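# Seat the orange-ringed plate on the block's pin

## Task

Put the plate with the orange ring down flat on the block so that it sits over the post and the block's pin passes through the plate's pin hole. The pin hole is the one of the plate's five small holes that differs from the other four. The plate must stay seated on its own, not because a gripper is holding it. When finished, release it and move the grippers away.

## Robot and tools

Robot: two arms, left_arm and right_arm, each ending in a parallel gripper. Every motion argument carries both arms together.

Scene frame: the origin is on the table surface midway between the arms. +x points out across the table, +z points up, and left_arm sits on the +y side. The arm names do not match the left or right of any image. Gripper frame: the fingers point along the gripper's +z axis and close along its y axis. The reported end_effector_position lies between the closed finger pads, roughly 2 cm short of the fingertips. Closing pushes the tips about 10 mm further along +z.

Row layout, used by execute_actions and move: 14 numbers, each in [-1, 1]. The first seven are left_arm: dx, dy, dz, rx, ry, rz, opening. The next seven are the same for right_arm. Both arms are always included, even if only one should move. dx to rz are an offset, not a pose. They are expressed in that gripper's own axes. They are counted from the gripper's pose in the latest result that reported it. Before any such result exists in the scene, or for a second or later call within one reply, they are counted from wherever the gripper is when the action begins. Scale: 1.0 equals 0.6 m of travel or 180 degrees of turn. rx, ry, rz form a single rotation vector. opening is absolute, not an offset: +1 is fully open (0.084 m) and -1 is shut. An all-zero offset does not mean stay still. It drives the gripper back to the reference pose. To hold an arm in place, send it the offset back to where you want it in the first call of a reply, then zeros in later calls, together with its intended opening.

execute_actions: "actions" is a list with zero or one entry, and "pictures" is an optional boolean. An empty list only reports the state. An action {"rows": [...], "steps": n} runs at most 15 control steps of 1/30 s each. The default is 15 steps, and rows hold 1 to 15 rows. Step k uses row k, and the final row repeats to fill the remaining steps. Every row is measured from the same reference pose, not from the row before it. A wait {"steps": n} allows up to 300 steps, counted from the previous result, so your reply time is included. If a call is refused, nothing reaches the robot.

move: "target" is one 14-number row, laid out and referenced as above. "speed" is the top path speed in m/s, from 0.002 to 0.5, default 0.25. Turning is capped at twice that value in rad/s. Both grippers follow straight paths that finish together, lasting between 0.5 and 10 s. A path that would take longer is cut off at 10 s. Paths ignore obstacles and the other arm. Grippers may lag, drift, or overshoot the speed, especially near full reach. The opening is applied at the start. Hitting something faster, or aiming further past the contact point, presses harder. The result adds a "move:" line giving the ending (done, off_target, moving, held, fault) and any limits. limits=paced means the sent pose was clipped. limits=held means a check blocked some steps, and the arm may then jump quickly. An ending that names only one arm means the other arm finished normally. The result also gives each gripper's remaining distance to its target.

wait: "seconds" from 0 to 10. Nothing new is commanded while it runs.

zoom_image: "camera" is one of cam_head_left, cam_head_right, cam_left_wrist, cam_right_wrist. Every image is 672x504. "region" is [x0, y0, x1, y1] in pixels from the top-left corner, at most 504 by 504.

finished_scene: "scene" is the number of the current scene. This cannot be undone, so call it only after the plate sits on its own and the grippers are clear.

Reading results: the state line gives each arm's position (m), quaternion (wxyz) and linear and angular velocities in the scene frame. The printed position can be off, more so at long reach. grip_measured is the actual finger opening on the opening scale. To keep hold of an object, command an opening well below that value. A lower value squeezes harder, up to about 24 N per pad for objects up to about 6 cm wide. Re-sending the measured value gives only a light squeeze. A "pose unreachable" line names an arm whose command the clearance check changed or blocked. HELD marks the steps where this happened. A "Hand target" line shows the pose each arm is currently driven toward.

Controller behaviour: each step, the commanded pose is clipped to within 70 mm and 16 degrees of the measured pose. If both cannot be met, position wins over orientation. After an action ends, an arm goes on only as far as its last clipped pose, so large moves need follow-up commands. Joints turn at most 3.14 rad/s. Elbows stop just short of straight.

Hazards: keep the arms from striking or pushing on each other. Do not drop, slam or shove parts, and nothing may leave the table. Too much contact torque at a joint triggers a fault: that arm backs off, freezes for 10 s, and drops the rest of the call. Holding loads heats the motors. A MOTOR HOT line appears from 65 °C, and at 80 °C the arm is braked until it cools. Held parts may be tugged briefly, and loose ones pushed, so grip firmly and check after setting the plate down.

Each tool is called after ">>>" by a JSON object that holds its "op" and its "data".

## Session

>>> {"op": "execute_actions", "data": {"actions": []}}

Scene clock: 0.00 s of 5100.00 s.
left_arm: end_effector_position=(+0.4260, +0.4632, +0.1661) grip_measured=+1.00 end_effector_quat_wxyz=(+0.054, +0.994, +0.096, -0.021) end_effector_velocity=(+0.001, -0.000, +0.001) end_effector_angular_velocity=(-0.000, -0.003, -0.001) | right_arm: end_effector_position=(+0.4033, -0.5374, +0.2693) grip_measured=+1.00 end_effector_quat_wxyz=(-0.057, +0.937, +0.333, -0.091) end_effector_velocity=(-0.000, -0.000, -0.000) end_effector_angular_velocity=(-0.000, +0.001, +0.000)
Joint positions: left_arm=[ 0.377 -0.031 -0.931 -0.118  1.022  0.116  0.084] | right_arm=[-0.214 -0.136 -1.142 -0.011  1.493 -0.948  0.084]
Joint velocities: left_arm=[-0.001 -0.002 -0.001 -0.001 -0.     0.001  0.   ] | right_arm=[ 0.     0.     0.    -0.001  0.001  0.     0.   ]
Hand target (left_arm): +0.426, +0.463, +0.166; +0.054, +0.994, +0.096, -0.021
Hand target (right_arm): +0.403, -0.537, +0.269; -0.057, +0.937, +0.333, -0.091

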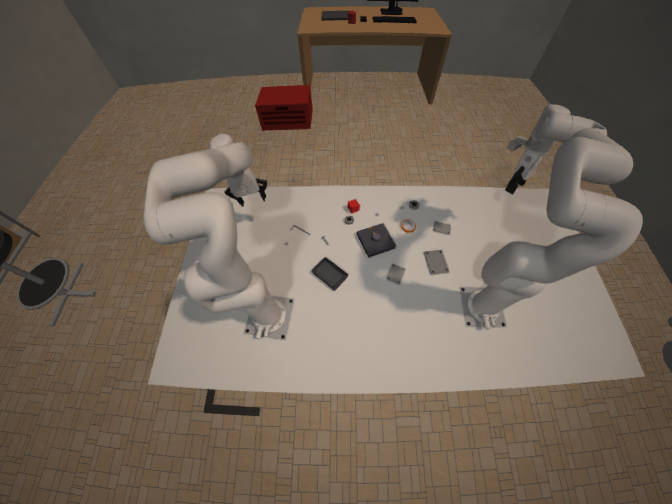

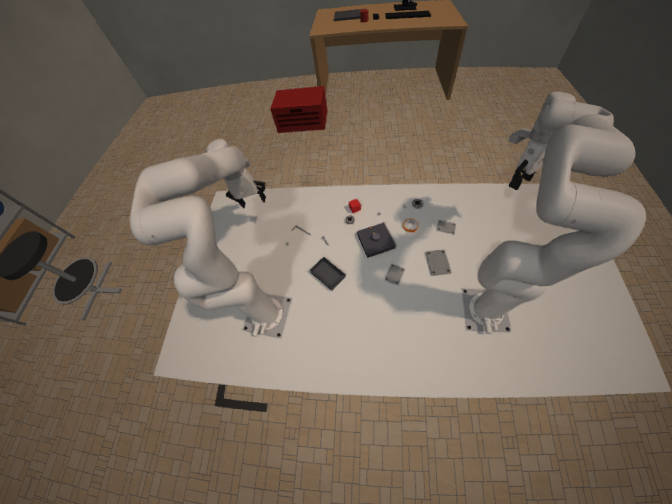

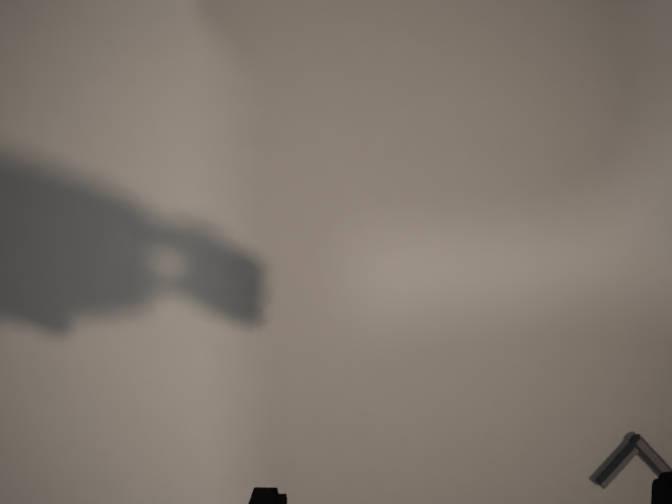

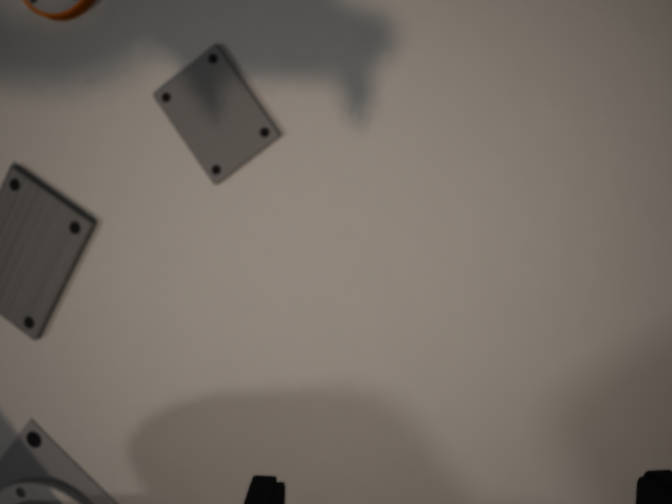

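>>> {"op": "move", "data": {"target": [-0.4295,0.9042,-0.1085,0.0344,0.0134,0.0611,1,0,0,0,0,0,0,1], "speed": 0.3}}

Scene clock: 15.10 s of 5100.00 s.
left_arm: end_effector_position=(+0.2821, -0.1070, +0.2998) grip_measured=+1.00 end_effector_quat_wxyz=(-0.000, +1.000, +0.000, +0.000) end_effector_velocity=(-0.001, -0.003, -0.000) end_effector_angular_velocity=(+0.006, +0.001, -0.005) | right_arm: end_effector_position=(+0.4033, -0.5374, +0.2693) grip_measured=+1.00 end_effector_quat_wxyz=(-0.057, +0.937, +0.333, -0.091) end_effector_velocity=(-0.000, +0.000, +0.000) end_effector_angular_velocity=(+0.001, +0.001, -0.001)
Joint positions: left_arm=[-0.915  0.299 -1.727  0.     1.429 -1.05   0.084] | right_arm=[-0.214 -0.136 -1.142 -0.011  1.493 -0.948  0.084]
Joint velocities: left_arm=[-0.006  0.013 -0.019  0.003  0.011 -0.001  0.   ] | right_arm=[-0.    -0.    -0.001  0.001  0.002  0.    -0.   ]
Hand target (left_arm): +0.282, -0.107, +0.300; -0.000, +1.000, +0.000, +0.000
Hand target (right_arm): +0.403, -0.537, +0.269; -0.057, +0.937, +0.333, -0.091
Off the commanded pose (left_arm): 0.002 m, 0 deg.
Off the commanded pose (right_arm): 0.000 m, 0 deg.
After step 90, 9.47 s passed at rest.
move: done

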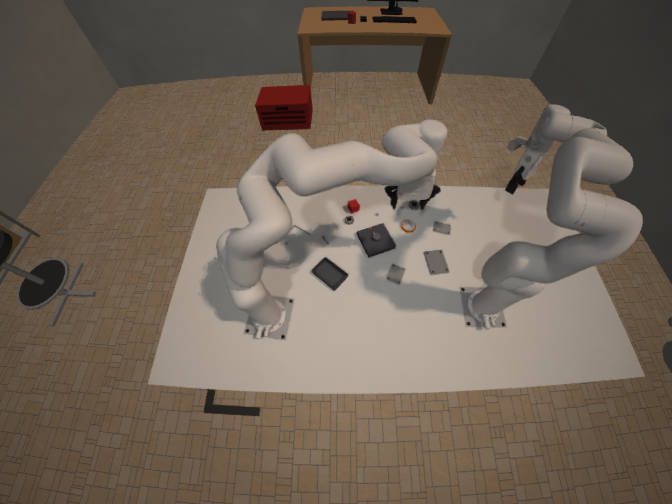

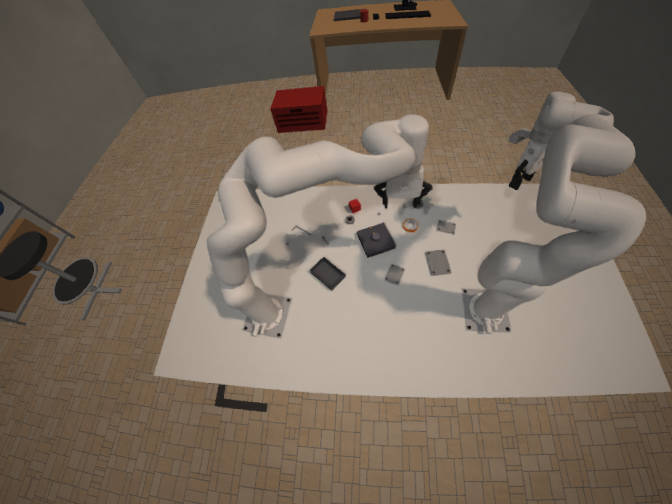

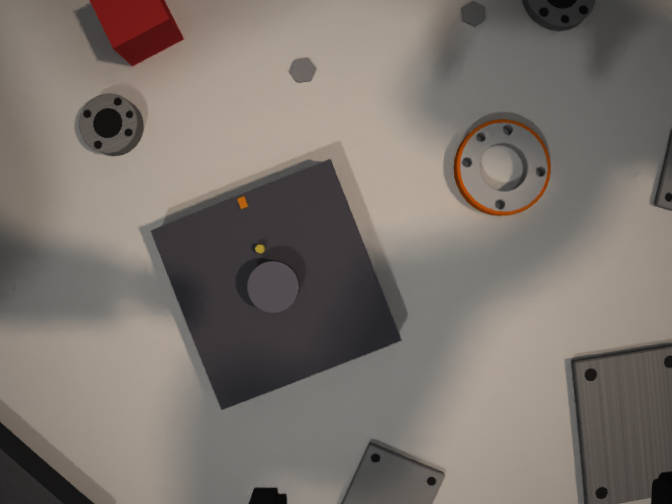

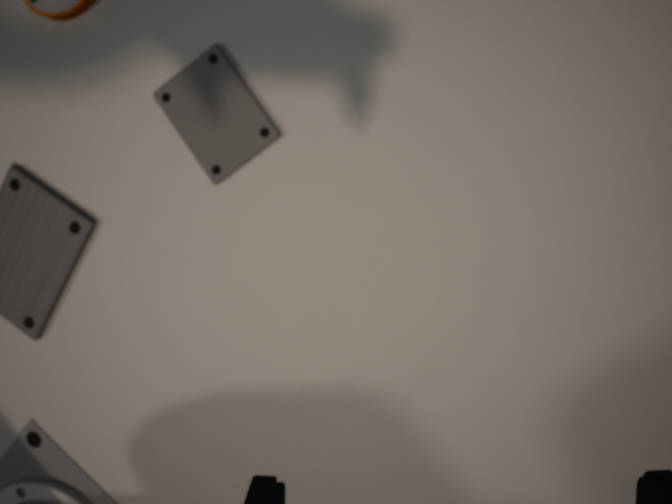

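>>> {"op": "zoom_image", "data": {"camera": "cam_left_wrist", "region": [430, 100, 580, 230]}}

>>> {"op": "zoom_image", "data": {"camera": "cam_left_wrist", "region": [130, 140, 420, 420]}}

Region (430, 100, 580, 230) of cam_left_wrist's 672x504 image, scaled by 3.360, with more detail than that image has; it fills the top 437 rows of this view, and the rest is white.

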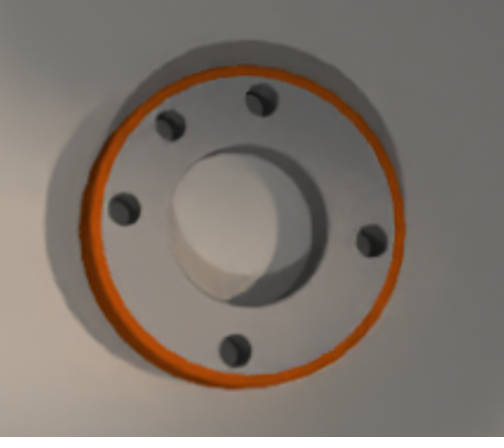

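Region (130, 140, 420, 420) of cam_left_wrist's 672x504 image, scaled by 1.738, with more detail than that image has; it fills the top 487 rows of this view, and the rest is white.

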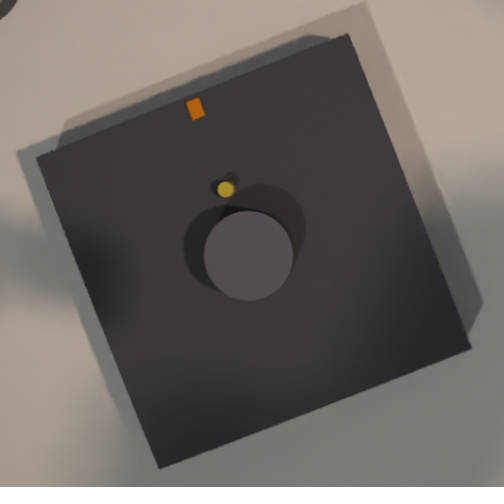

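>>> {"op": "move", "data": {"target": [0.0692,-0.1187,0.3833,0,0,-0.1192,1,0,0,0,0,0,0,1], "speed": 0.25}}

Scene clock: 49.23 s of 5100.00 s.
left_arm: end_effector_position=(+0.3237, -0.0360, +0.0708) grip_measured=+1.00 end_effector_quat_wxyz=(+0.000, +0.982, +0.186, +0.001) end_effector_velocity=(-0.001, +0.004, -0.007) end_effector_angular_velocity=(+0.008, +0.006, +0.005) | right_arm: end_effector_position=(+0.4033, -0.5374, +0.2693) grip_measured=+1.00 end_effector_quat_wxyz=(-0.057, +0.937, +0.333, -0.091) end_effector_velocity=(-0.000, -0.000, -0.000) end_effector_angular_velocity=(+0.000, +0.000, -0.001)
Joint positions: left_arm=[-0.779  0.373 -1.149  0.001  0.774 -1.288  0.084] | right_arm=[-0.214 -0.136 -1.142 -0.011  1.493 -0.948  0.084]
Joint velocities: left_arm=[ 0.003  0.008  0.008  0.    -0.005 -0.003 -0.   ] | right_arm=[-0.001 -0.     0.     0.     0.     0.     0.   ]
Hand target (left_arm): +0.324, -0.036, +0.070; -0.000, +0.982, +0.187, +0.000
Hand target (right_arm): +0.403, -0.537, +0.269; -0.057, +0.937, +0.333, -0.091
Off the commanded pose (left_arm): 0.001 m, 0 deg.
Off the commanded pose (right_arm): 0.000 m, 0 deg.
After step 90, 29.63 s passed at rest.
move: done

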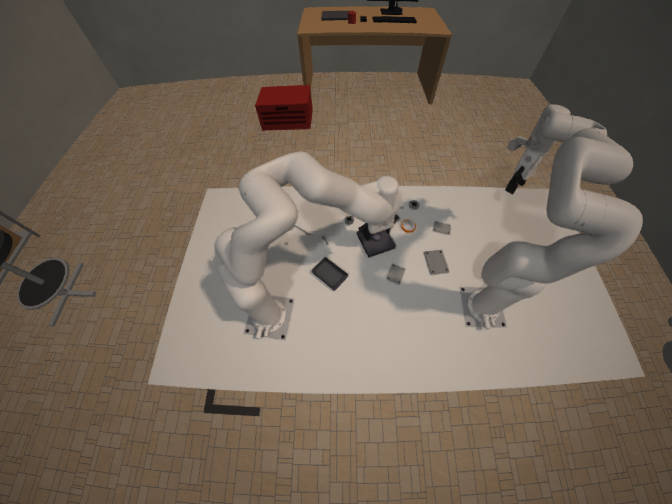

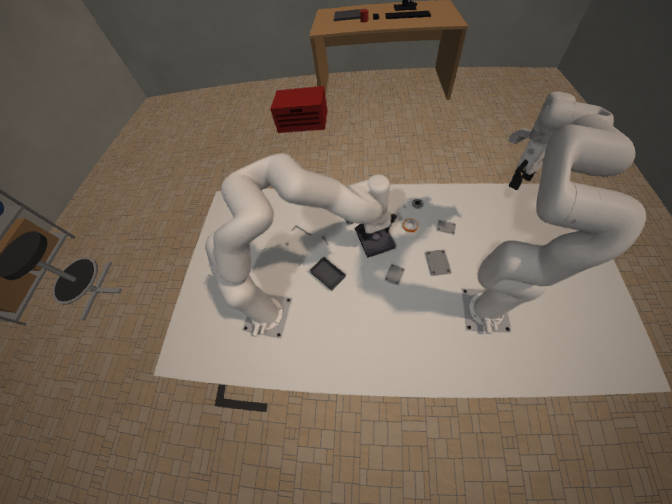

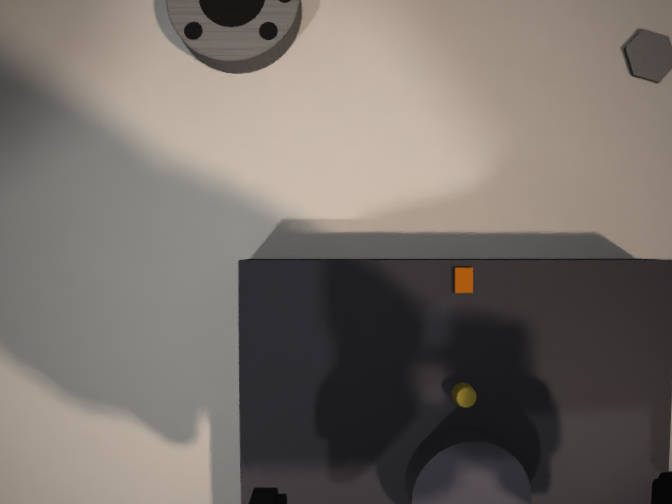

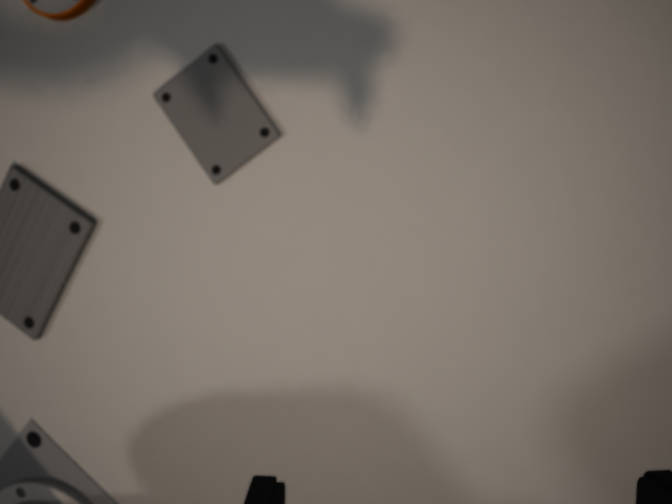

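>>> {"op": "move", "data": {"target": [0,0.0043,0.0405,0,0,0,1,0,0,0,0,0,0,1], "speed": 0.04}}

>>> {"op": "zoom_image", "data": {"camera": "cam_left_wrist", "region": [380, 380, 600, 504]}}

Scene clock: 53.03 s of 5100.00 s.
left_arm: end_effector_position=(+0.3247, -0.0385, +0.0468) grip_measured=+1.00 end_effector_quat_wxyz=(+0.001, +0.982, +0.186, +0.001) end_effector_velocity=(+0.001, -0.002, -0.000) end_effector_angular_velocity=(-0.003, -0.002, +0.001) | right_arm: end_effector_position=(+0.4033, -0.5374, +0.2693) grip_measured=+1.00 end_effector_quat_wxyz=(-0.057, +0.937, +0.333, -0.091) end_effector_velocity=(-0.000, -0.000, +0.000) end_effector_angular_velocity=(+0.001, +0.000, -0.002)
Joint positions: left_arm=[-0.78   0.427 -1.15   0.001  0.721 -1.289  0.084] | right_arm=[-0.214 -0.136 -1.142 -0.011  1.493 -0.948  0.084]
Joint velocities: left_arm=[-0.001  0.003 -0.003 -0.    -0.004 -0.001 -0.   ] | right_arm=[-0.002 -0.    -0.     0.001  0.001  0.     0.   ]
Hand target (left_arm): +0.325, -0.038, +0.046; +0.000, +0.982, +0.186, +0.001
Hand target (right_arm): +0.403, -0.537, +0.269; -0.057, +0.937, +0.333, -0.091
Off the commanded pose (left_arm): 0.000 m, 0 deg.
Off the commanded pose (right_arm): 0.000 m, 0 deg.
move: done

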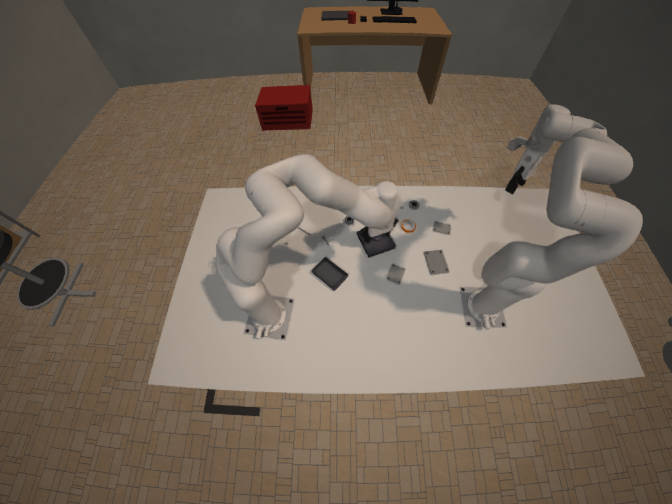

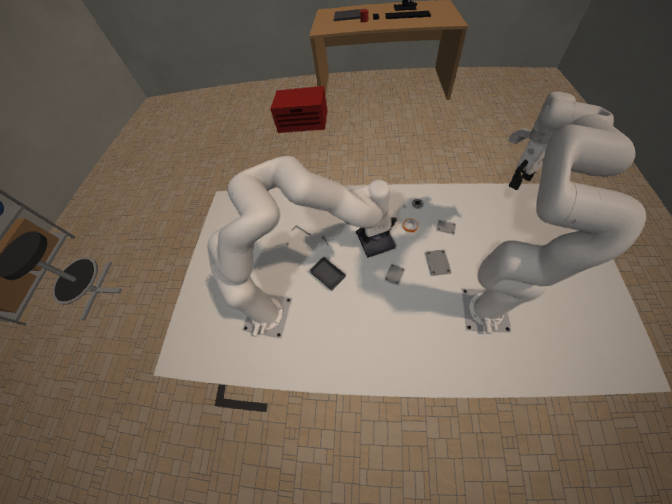

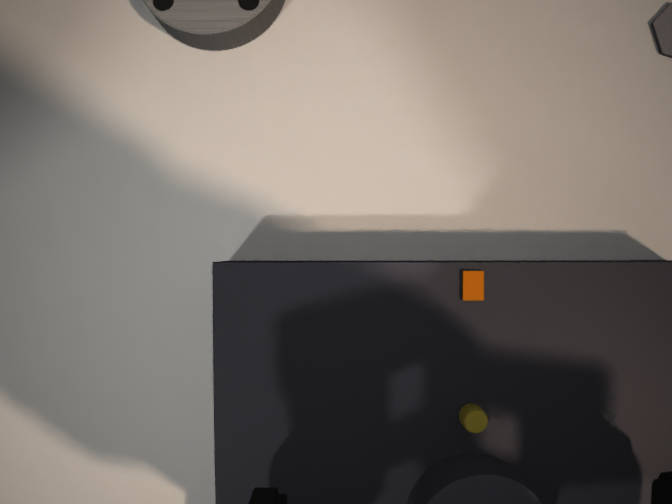

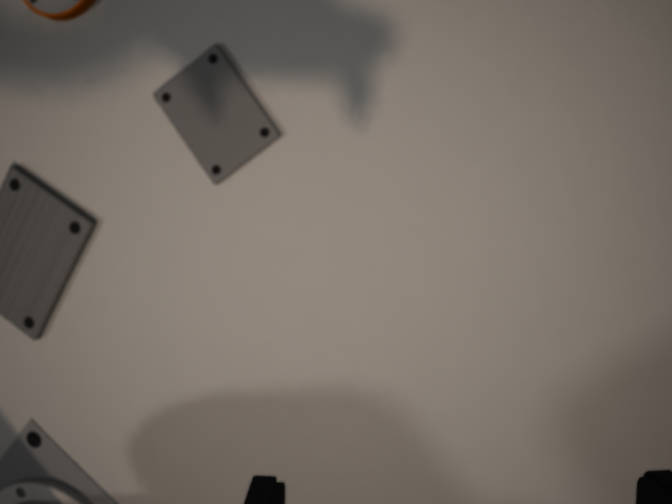

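Region (380, 380, 600, 504) of cam_left_wrist's 672x504 image, scaled by 2.291, with more detail than that image has; it fills the top 284 rows of this view, and the rest is white.

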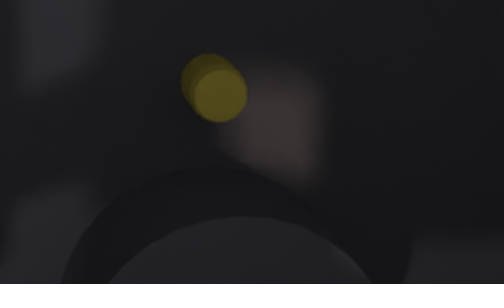

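>>> {"op": "move", "data": {"target": [0,0,-0.0833,0,0,0,1,0,0,0,0,0,0,1], "speed": 0.15}}

>>> {"op": "move", "data": {"target": [0.0290,0.2761,0.0117,0,0,-0.0931,1,0,0,0,0,0,0,1], "speed": 0.2}}

Scene clock: 58.93 s of 5100.00 s.
left_arm: end_effector_position=(+0.3244, -0.0382, +0.0961) grip_measured=+1.00 end_effector_quat_wxyz=(+0.000, +0.982, +0.186, +0.000) end_effector_velocity=(+0.002, -0.001, +0.004) end_effector_angular_velocity=(-0.005, -0.003, +0.001) | right_arm: end_effector_position=(+0.4033, -0.5374, +0.2693) grip_measured=+1.00 end_effector_quat_wxyz=(-0.057, +0.937, +0.333, -0.091) end_effector_velocity=(+0.000, -0.000, +0.000) end_effector_angular_velocity=(-0.000, -0.000, -0.001)
Joint positions: left_arm=[-0.78   0.335 -1.176  0.001  0.841 -1.289  0.084] | right_arm=[-0.214 -0.136 -1.142 -0.011  1.493 -0.948  0.084]
Joint velocities: left_arm=[ 0.001 -0.005 -0.006 -0.001  0.005  0.001  0.   ] | right_arm=[-0. -0. -0.  0. -0.  0. -0.]
Hand target (left_arm): +0.325, -0.038, +0.097; +0.001, +0.982, +0.186, +0.001
Hand target (right_arm): +0.403, -0.537, +0.269; -0.057, +0.937, +0.333, -0.091
Off the commanded pose (left_arm): 0.001 m, 0 deg.
Off the commanded pose (right_arm): 0.000 m, 0 deg.
After step 90, 2.07 s passed at rest.
move: done

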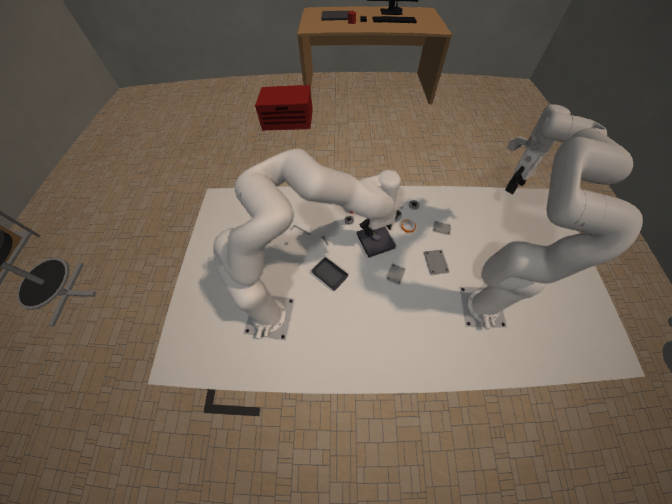

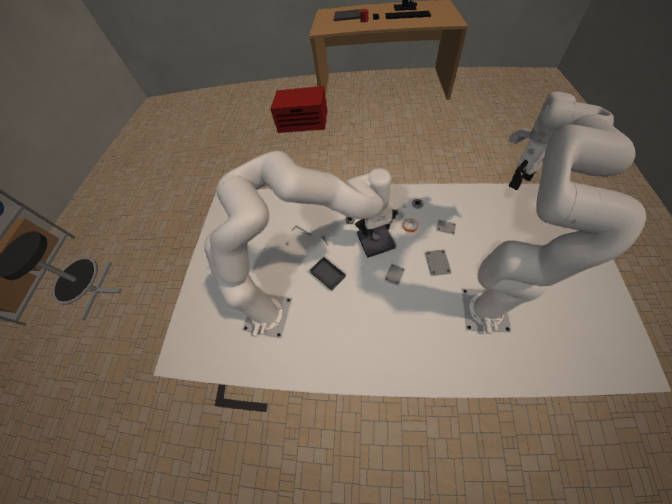

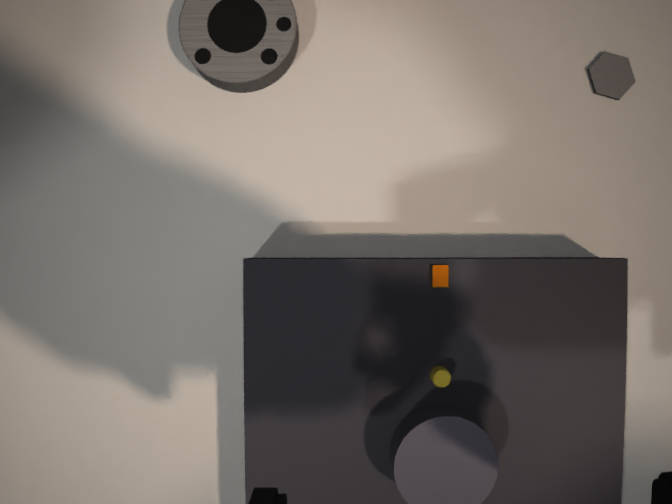

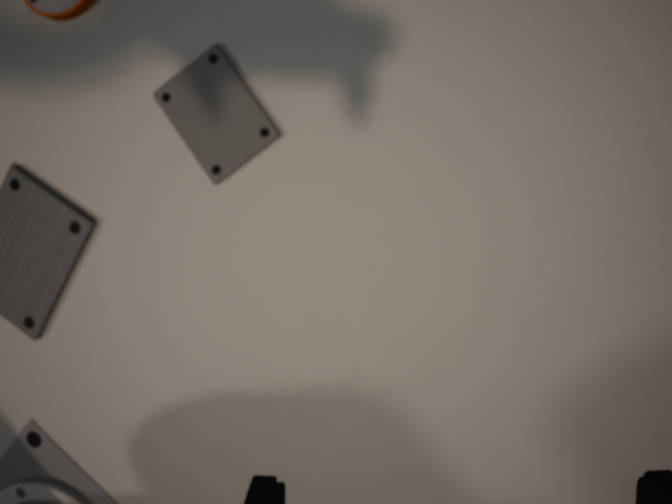

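Scene clock: 60.40 s of 5100.00 s.
left_arm: end_effector_position=(+0.4018, -0.1858, +0.0895) grip_measured=+1.00 end_effector_quat_wxyz=(+0.001, +0.945, +0.328, +0.000) end_effector_velocity=(+0.001, -0.001, +0.000) end_effector_angular_velocity=(+0.012, +0.009, +0.002) | right_arm: end_effector_position=(+0.4033, -0.5374, +0.2693) grip_measured=+1.00 end_effector_quat_wxyz=(-0.057, +0.937, +0.333, -0.091) end_effector_velocity=(-0.000, -0.001, +0.000) end_effector_angular_velocity=(-0.001, +0.001, -0.000)
Joint positions: left_arm=[-0.822  0.983 -2.218  0.     1.234 -1.623  0.084] | right_arm=[-0.214 -0.136 -1.142 -0.011  1.493 -0.948  0.084]
Joint velocities: left_arm=[ 0.     0.035 -0.066 -0.001  0.046 -0.002 -0.   ] | right_arm=[-0.001 -0.    -0.    -0.001  0.001  0.    -0.   ]
Hand target (left_arm): +0.402, -0.186, +0.089; +0.000, +0.945, +0.328, +0.000
Hand target (right_arm): +0.403, -0.537, +0.269; -0.057, +0.937, +0.333, -0.091
Off the commanded pose (left_arm): 0.001 m, 0 deg.
Off the commanded pose (right_arm): 0.000 m, 0 deg.
move: done

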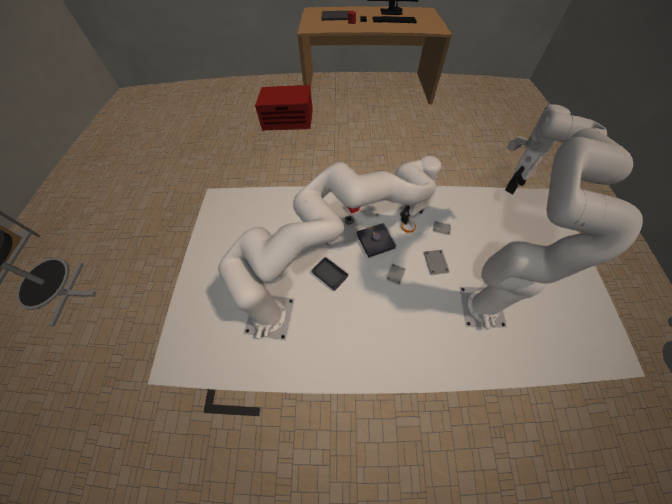

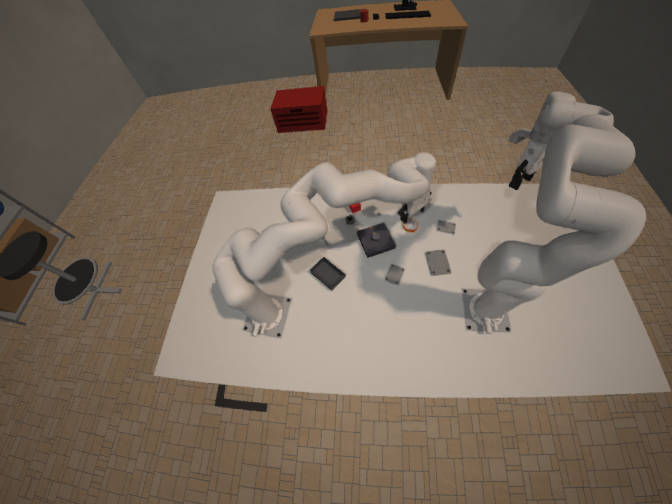

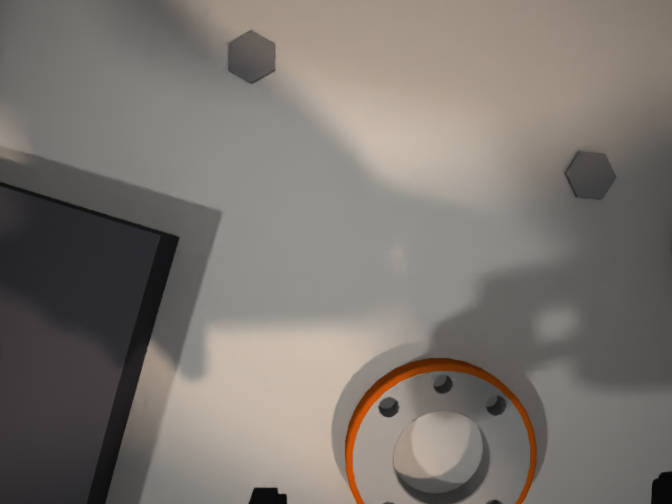

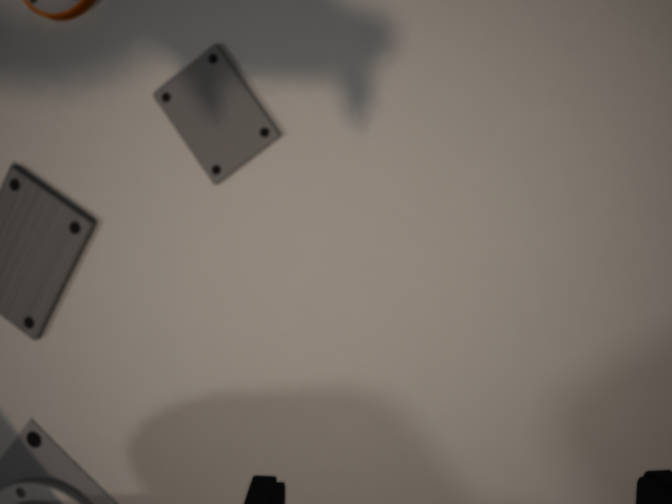

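>>> {"op": "move", "data": {"target": [-0.004,0.0035,0.105,0,0,0,1,0,0,0,0,0,0,1], "speed": 0.06}}

>>> {"op": "zoom_image", "data": {"camera": "cam_left_wrist", "region": [340, 360, 640, 504]}}

Scene clock: 65.20 s of 5100.00 s.
left_arm: end_effector_position=(+0.4015, -0.1892, +0.0271) grip_measured=+1.00 end_effector_quat_wxyz=(+0.001, +0.945, +0.328, +0.001) end_effector_velocity=(+0.002, -0.001, +0.001) end_effector_angular_velocity=(-0.006, -0.004, +0.002) | right_arm: end_effector_position=(+0.4033, -0.5374, +0.2693) grip_measured=+1.00 end_effector_quat_wxyz=(-0.057, +0.937, +0.333, -0.091) end_effector_velocity=(+0.000, +0.001, +0.000) end_effector_angular_velocity=(-0.001, -0.001, +0.002)
Joint positions: left_arm=[-0.825  1.071 -2.196  0.     1.122 -1.626  0.084] | right_arm=[-0.214 -0.136 -1.142 -0.011  1.493 -0.948  0.084]
Joint velocities: left_arm=[ 0.001  0.001 -0.004 -0.    -0.004 -0.    -0.   ] | right_arm=[ 0.002 -0.    -0.    -0.001 -0.001  0.     0.   ]
Hand target (left_arm): +0.401, -0.189, +0.026; +0.001, +0.945, +0.328, +0.000
Hand target (right_arm): +0.403, -0.537, +0.269; -0.057, +0.937, +0.333, -0.091
Off the commanded pose (left_arm): 0.001 m, 0 deg.
Off the commanded pose (right_arm): 0.000 m, 0 deg.
After step 90, 0.40 s passed at rest.
move: done

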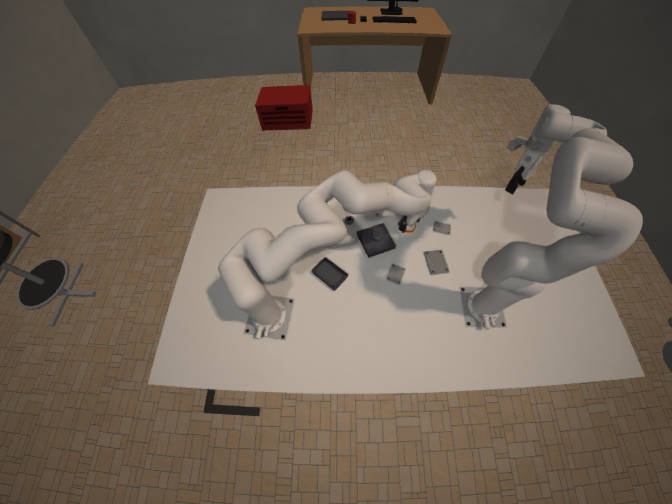

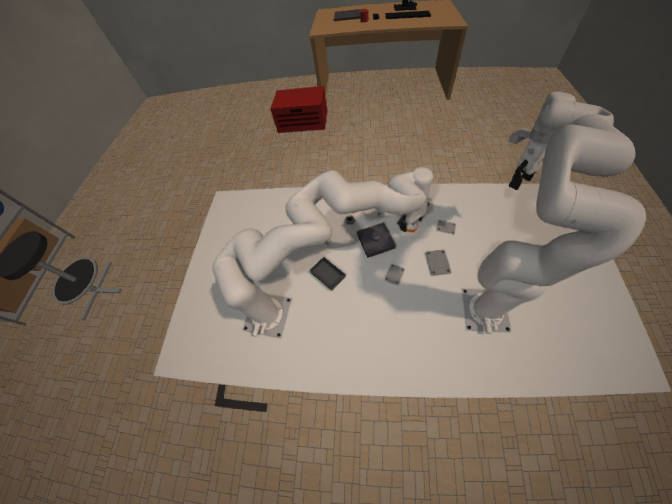

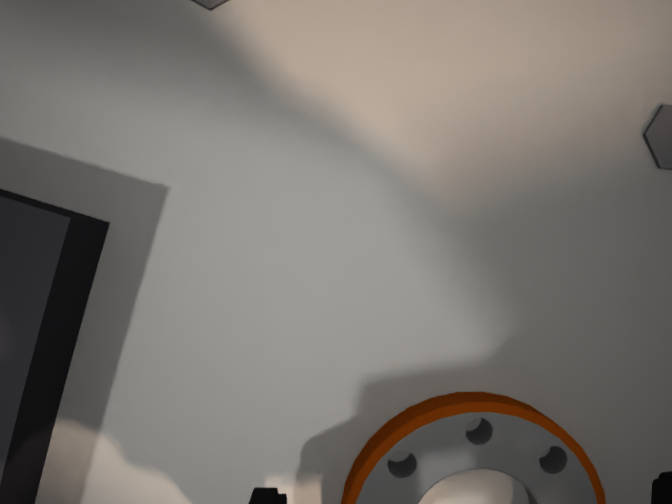

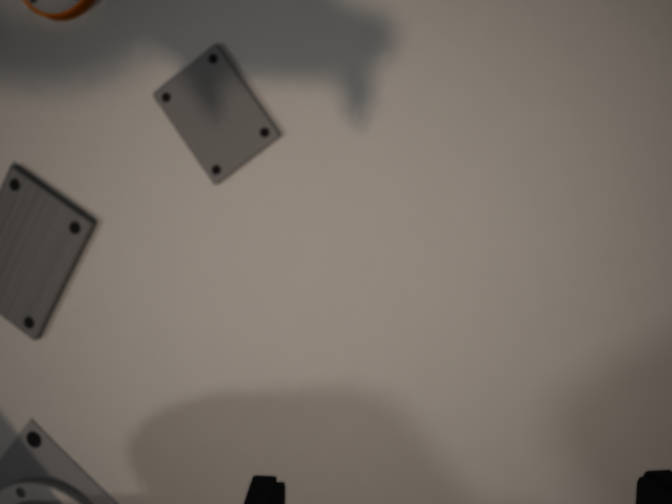

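Region (340, 360, 640, 504) of cam_left_wrist's 672x504 image, scaled by 1.680, with more detail than that image has; it fills the top 242 rows of this view, and the rest is white.

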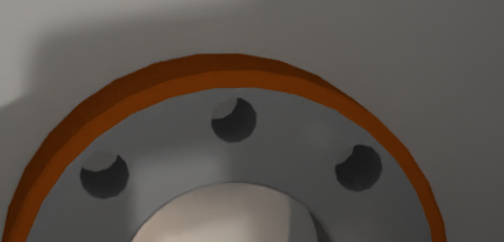

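>>> {"op": "move", "data": {"target": [-0.0022,0.0008,0.0138,0,0,0,1,0,0,0,0,0,0,1], "speed": 0.015}}

>>> {"op": "move", "data": {"target": [0,0,0,0,0,0,-0.6,0,0,0,0,0,0,1], "speed": 0.02}}

>>> {"op": "zoom_image", "data": {"camera": "cam_left_wrist", "region": [380, 380, 600, 504]}}

Scene clock: 77.40 s of 5100.00 s.
left_arm: end_effector_position=(+0.4008, -0.1904, +0.0189) grip_measured=+1.00 end_effector_quat_wxyz=(+0.001, +0.945, +0.328, +0.001) end_effector_velocity=(+0.001, -0.002, +0.002) end_effector_angular_velocity=(-0.004, -0.004, -0.001) | right_arm: end_effector_position=(+0.4033, -0.5374, +0.2693) grip_measured=+1.00 end_effector_quat_wxyz=(-0.057, +0.937, +0.333, -0.091) end_effector_velocity=(-0.000, -0.001, -0.000) end_effector_angular_velocity=(-0.001, +0.001, -0.000)
Joint positions: left_arm=[-0.827  1.088 -2.201  0.     1.111 -1.628  0.084] | right_arm=[-0.214 -0.136 -1.142 -0.011  1.493 -0.948  0.084]
Joint velocities: left_arm=[-0.001 -0.    -0.004  0.001 -0.002 -0.001  0.   ] | right_arm=[-0.001  0.     0.001 -0.001  0.    -0.    -0.   ]
Hand target (left_arm): +0.401, -0.190, +0.019; +0.001, +0.945, +0.328, +0.001
Hand target (right_arm): +0.403, -0.537, +0.269; -0.057, +0.937, +0.333, -0.091
Off the commanded pose (left_arm): 0.000 m, 0 deg.
Off the commanded pose (right_arm): 0.000 m, 0 deg.
After step 90, 8.47 s passed at rest.
move: done

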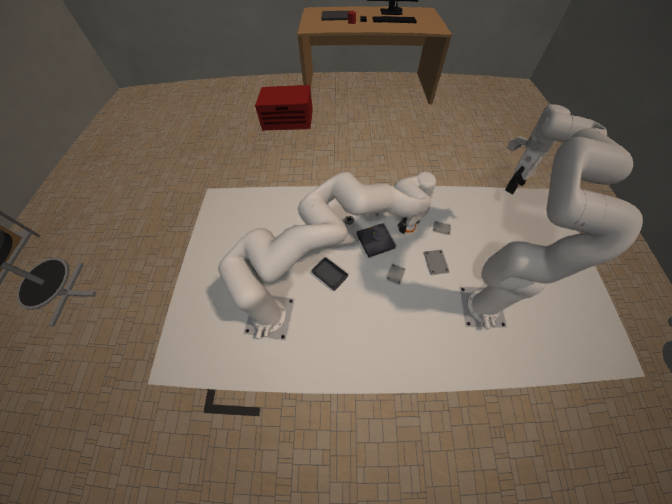

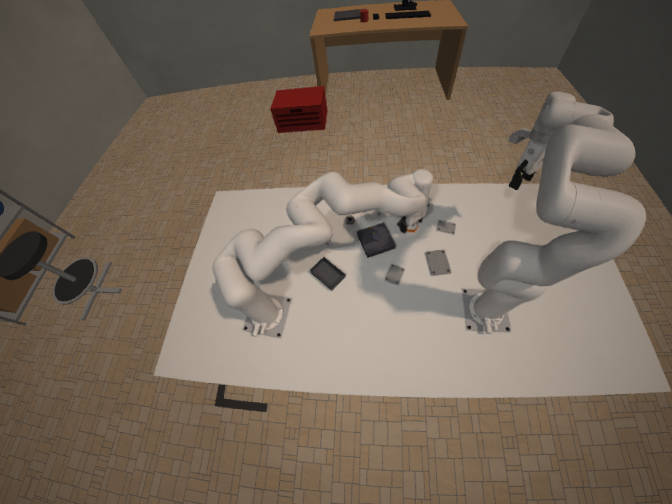

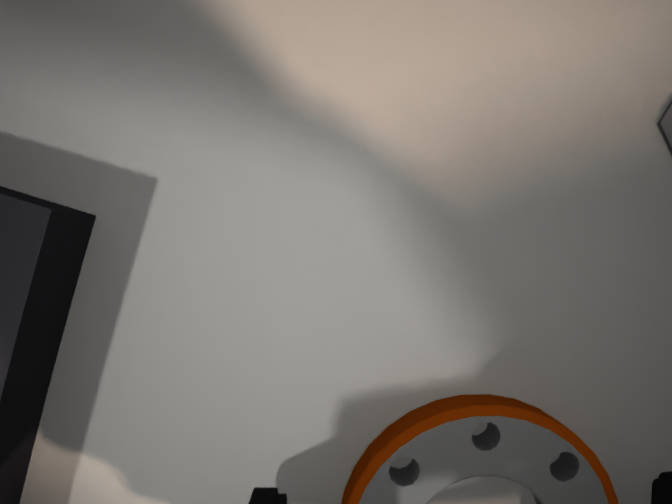

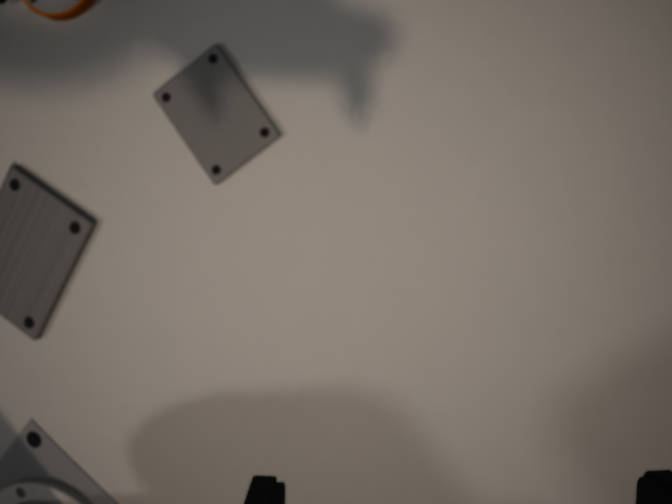

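Scene clock: 77.90 s of 5100.00 s.
left_arm: end_effector_position=(+0.4008, -0.1905, +0.0191) grip_measured=+0.45 end_effector_quat_wxyz=(+0.001, +0.945, +0.328, +0.001) end_effector_velocity=(+0.000, +0.000, -0.001) end_effector_angular_velocity=(+0.001, +0.000, -0.001) | right_arm: end_effector_position=(+0.4033, -0.5374, +0.2693) grip_measured=+1.00 end_effector_quat_wxyz=(-0.057, +0.937, +0.333, -0.091) end_effector_velocity=(+0.000, +0.001, +0.000) end_effector_angular_velocity=(+0.003, -0.000, -0.000)
Joint positions: left_arm=[-0.827  1.087 -2.202  0.     1.111 -1.628  0.063] | right_arm=[-0.214 -0.136 -1.142 -0.011  1.493 -0.948  0.084]
Joint velocities: left_arm=[ 0.     0.001  0.     0.001 -0.     0.001  0.   ] | right_arm=[ 0.001 -0.    -0.001  0.003  0.001 -0.    -0.   ]
Hand target (left_arm): +0.401, -0.190, +0.019; +0.001, +0.945, +0.328, +0.001
Hand target (right_arm): +0.403, -0.537, +0.269; -0.057, +0.937, +0.333, -0.091
Off the commanded pose (left_arm): 0.000 m, 0 deg.
Off the commanded pose (right_arm): 0.000 m, 0 deg.
move: done

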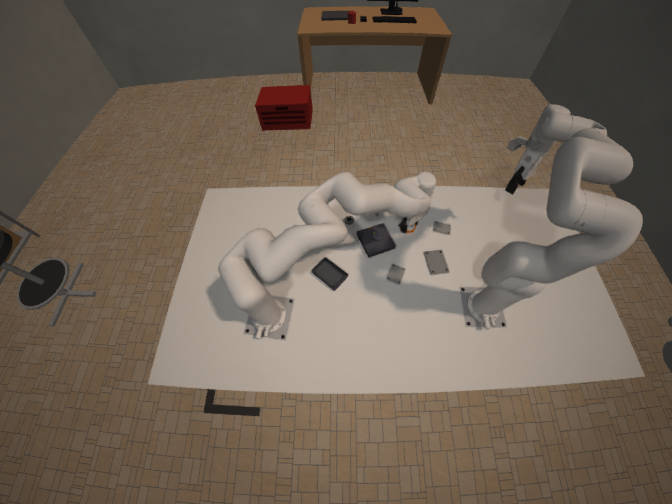

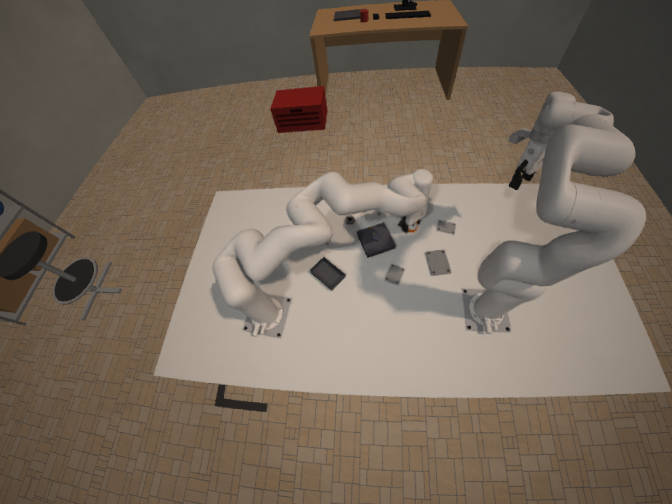

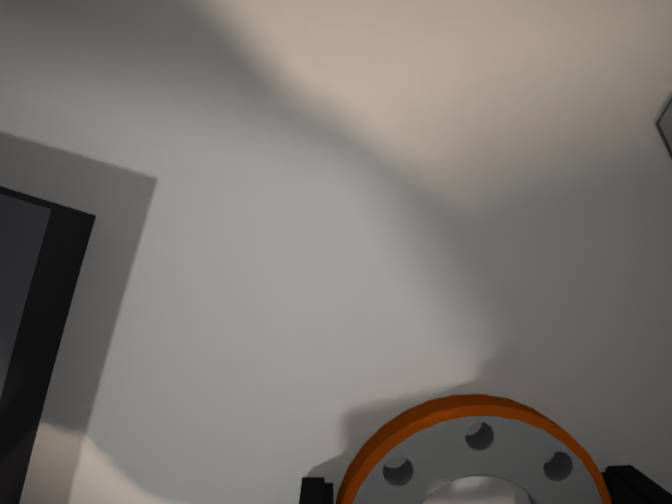

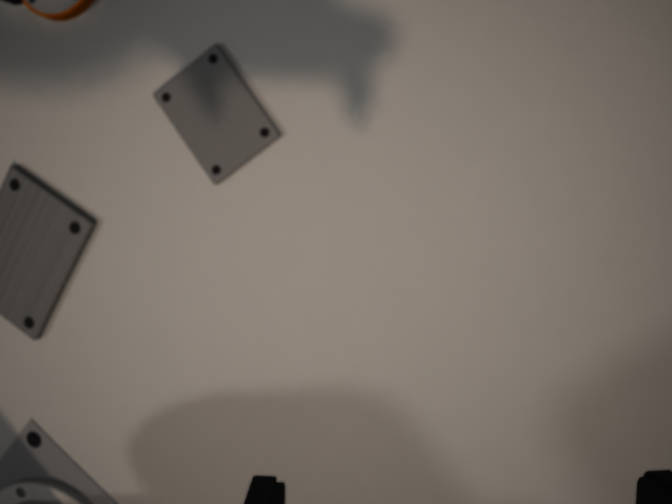

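Region (380, 380, 600, 504) of cam_left_wrist's 672x504 image, scaled by 2.291, with more detail than that image has; it fills the top 284 rows of this view, and the rest is white.

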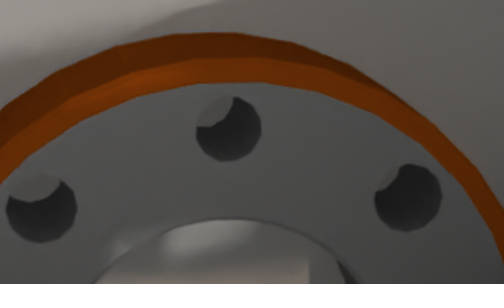

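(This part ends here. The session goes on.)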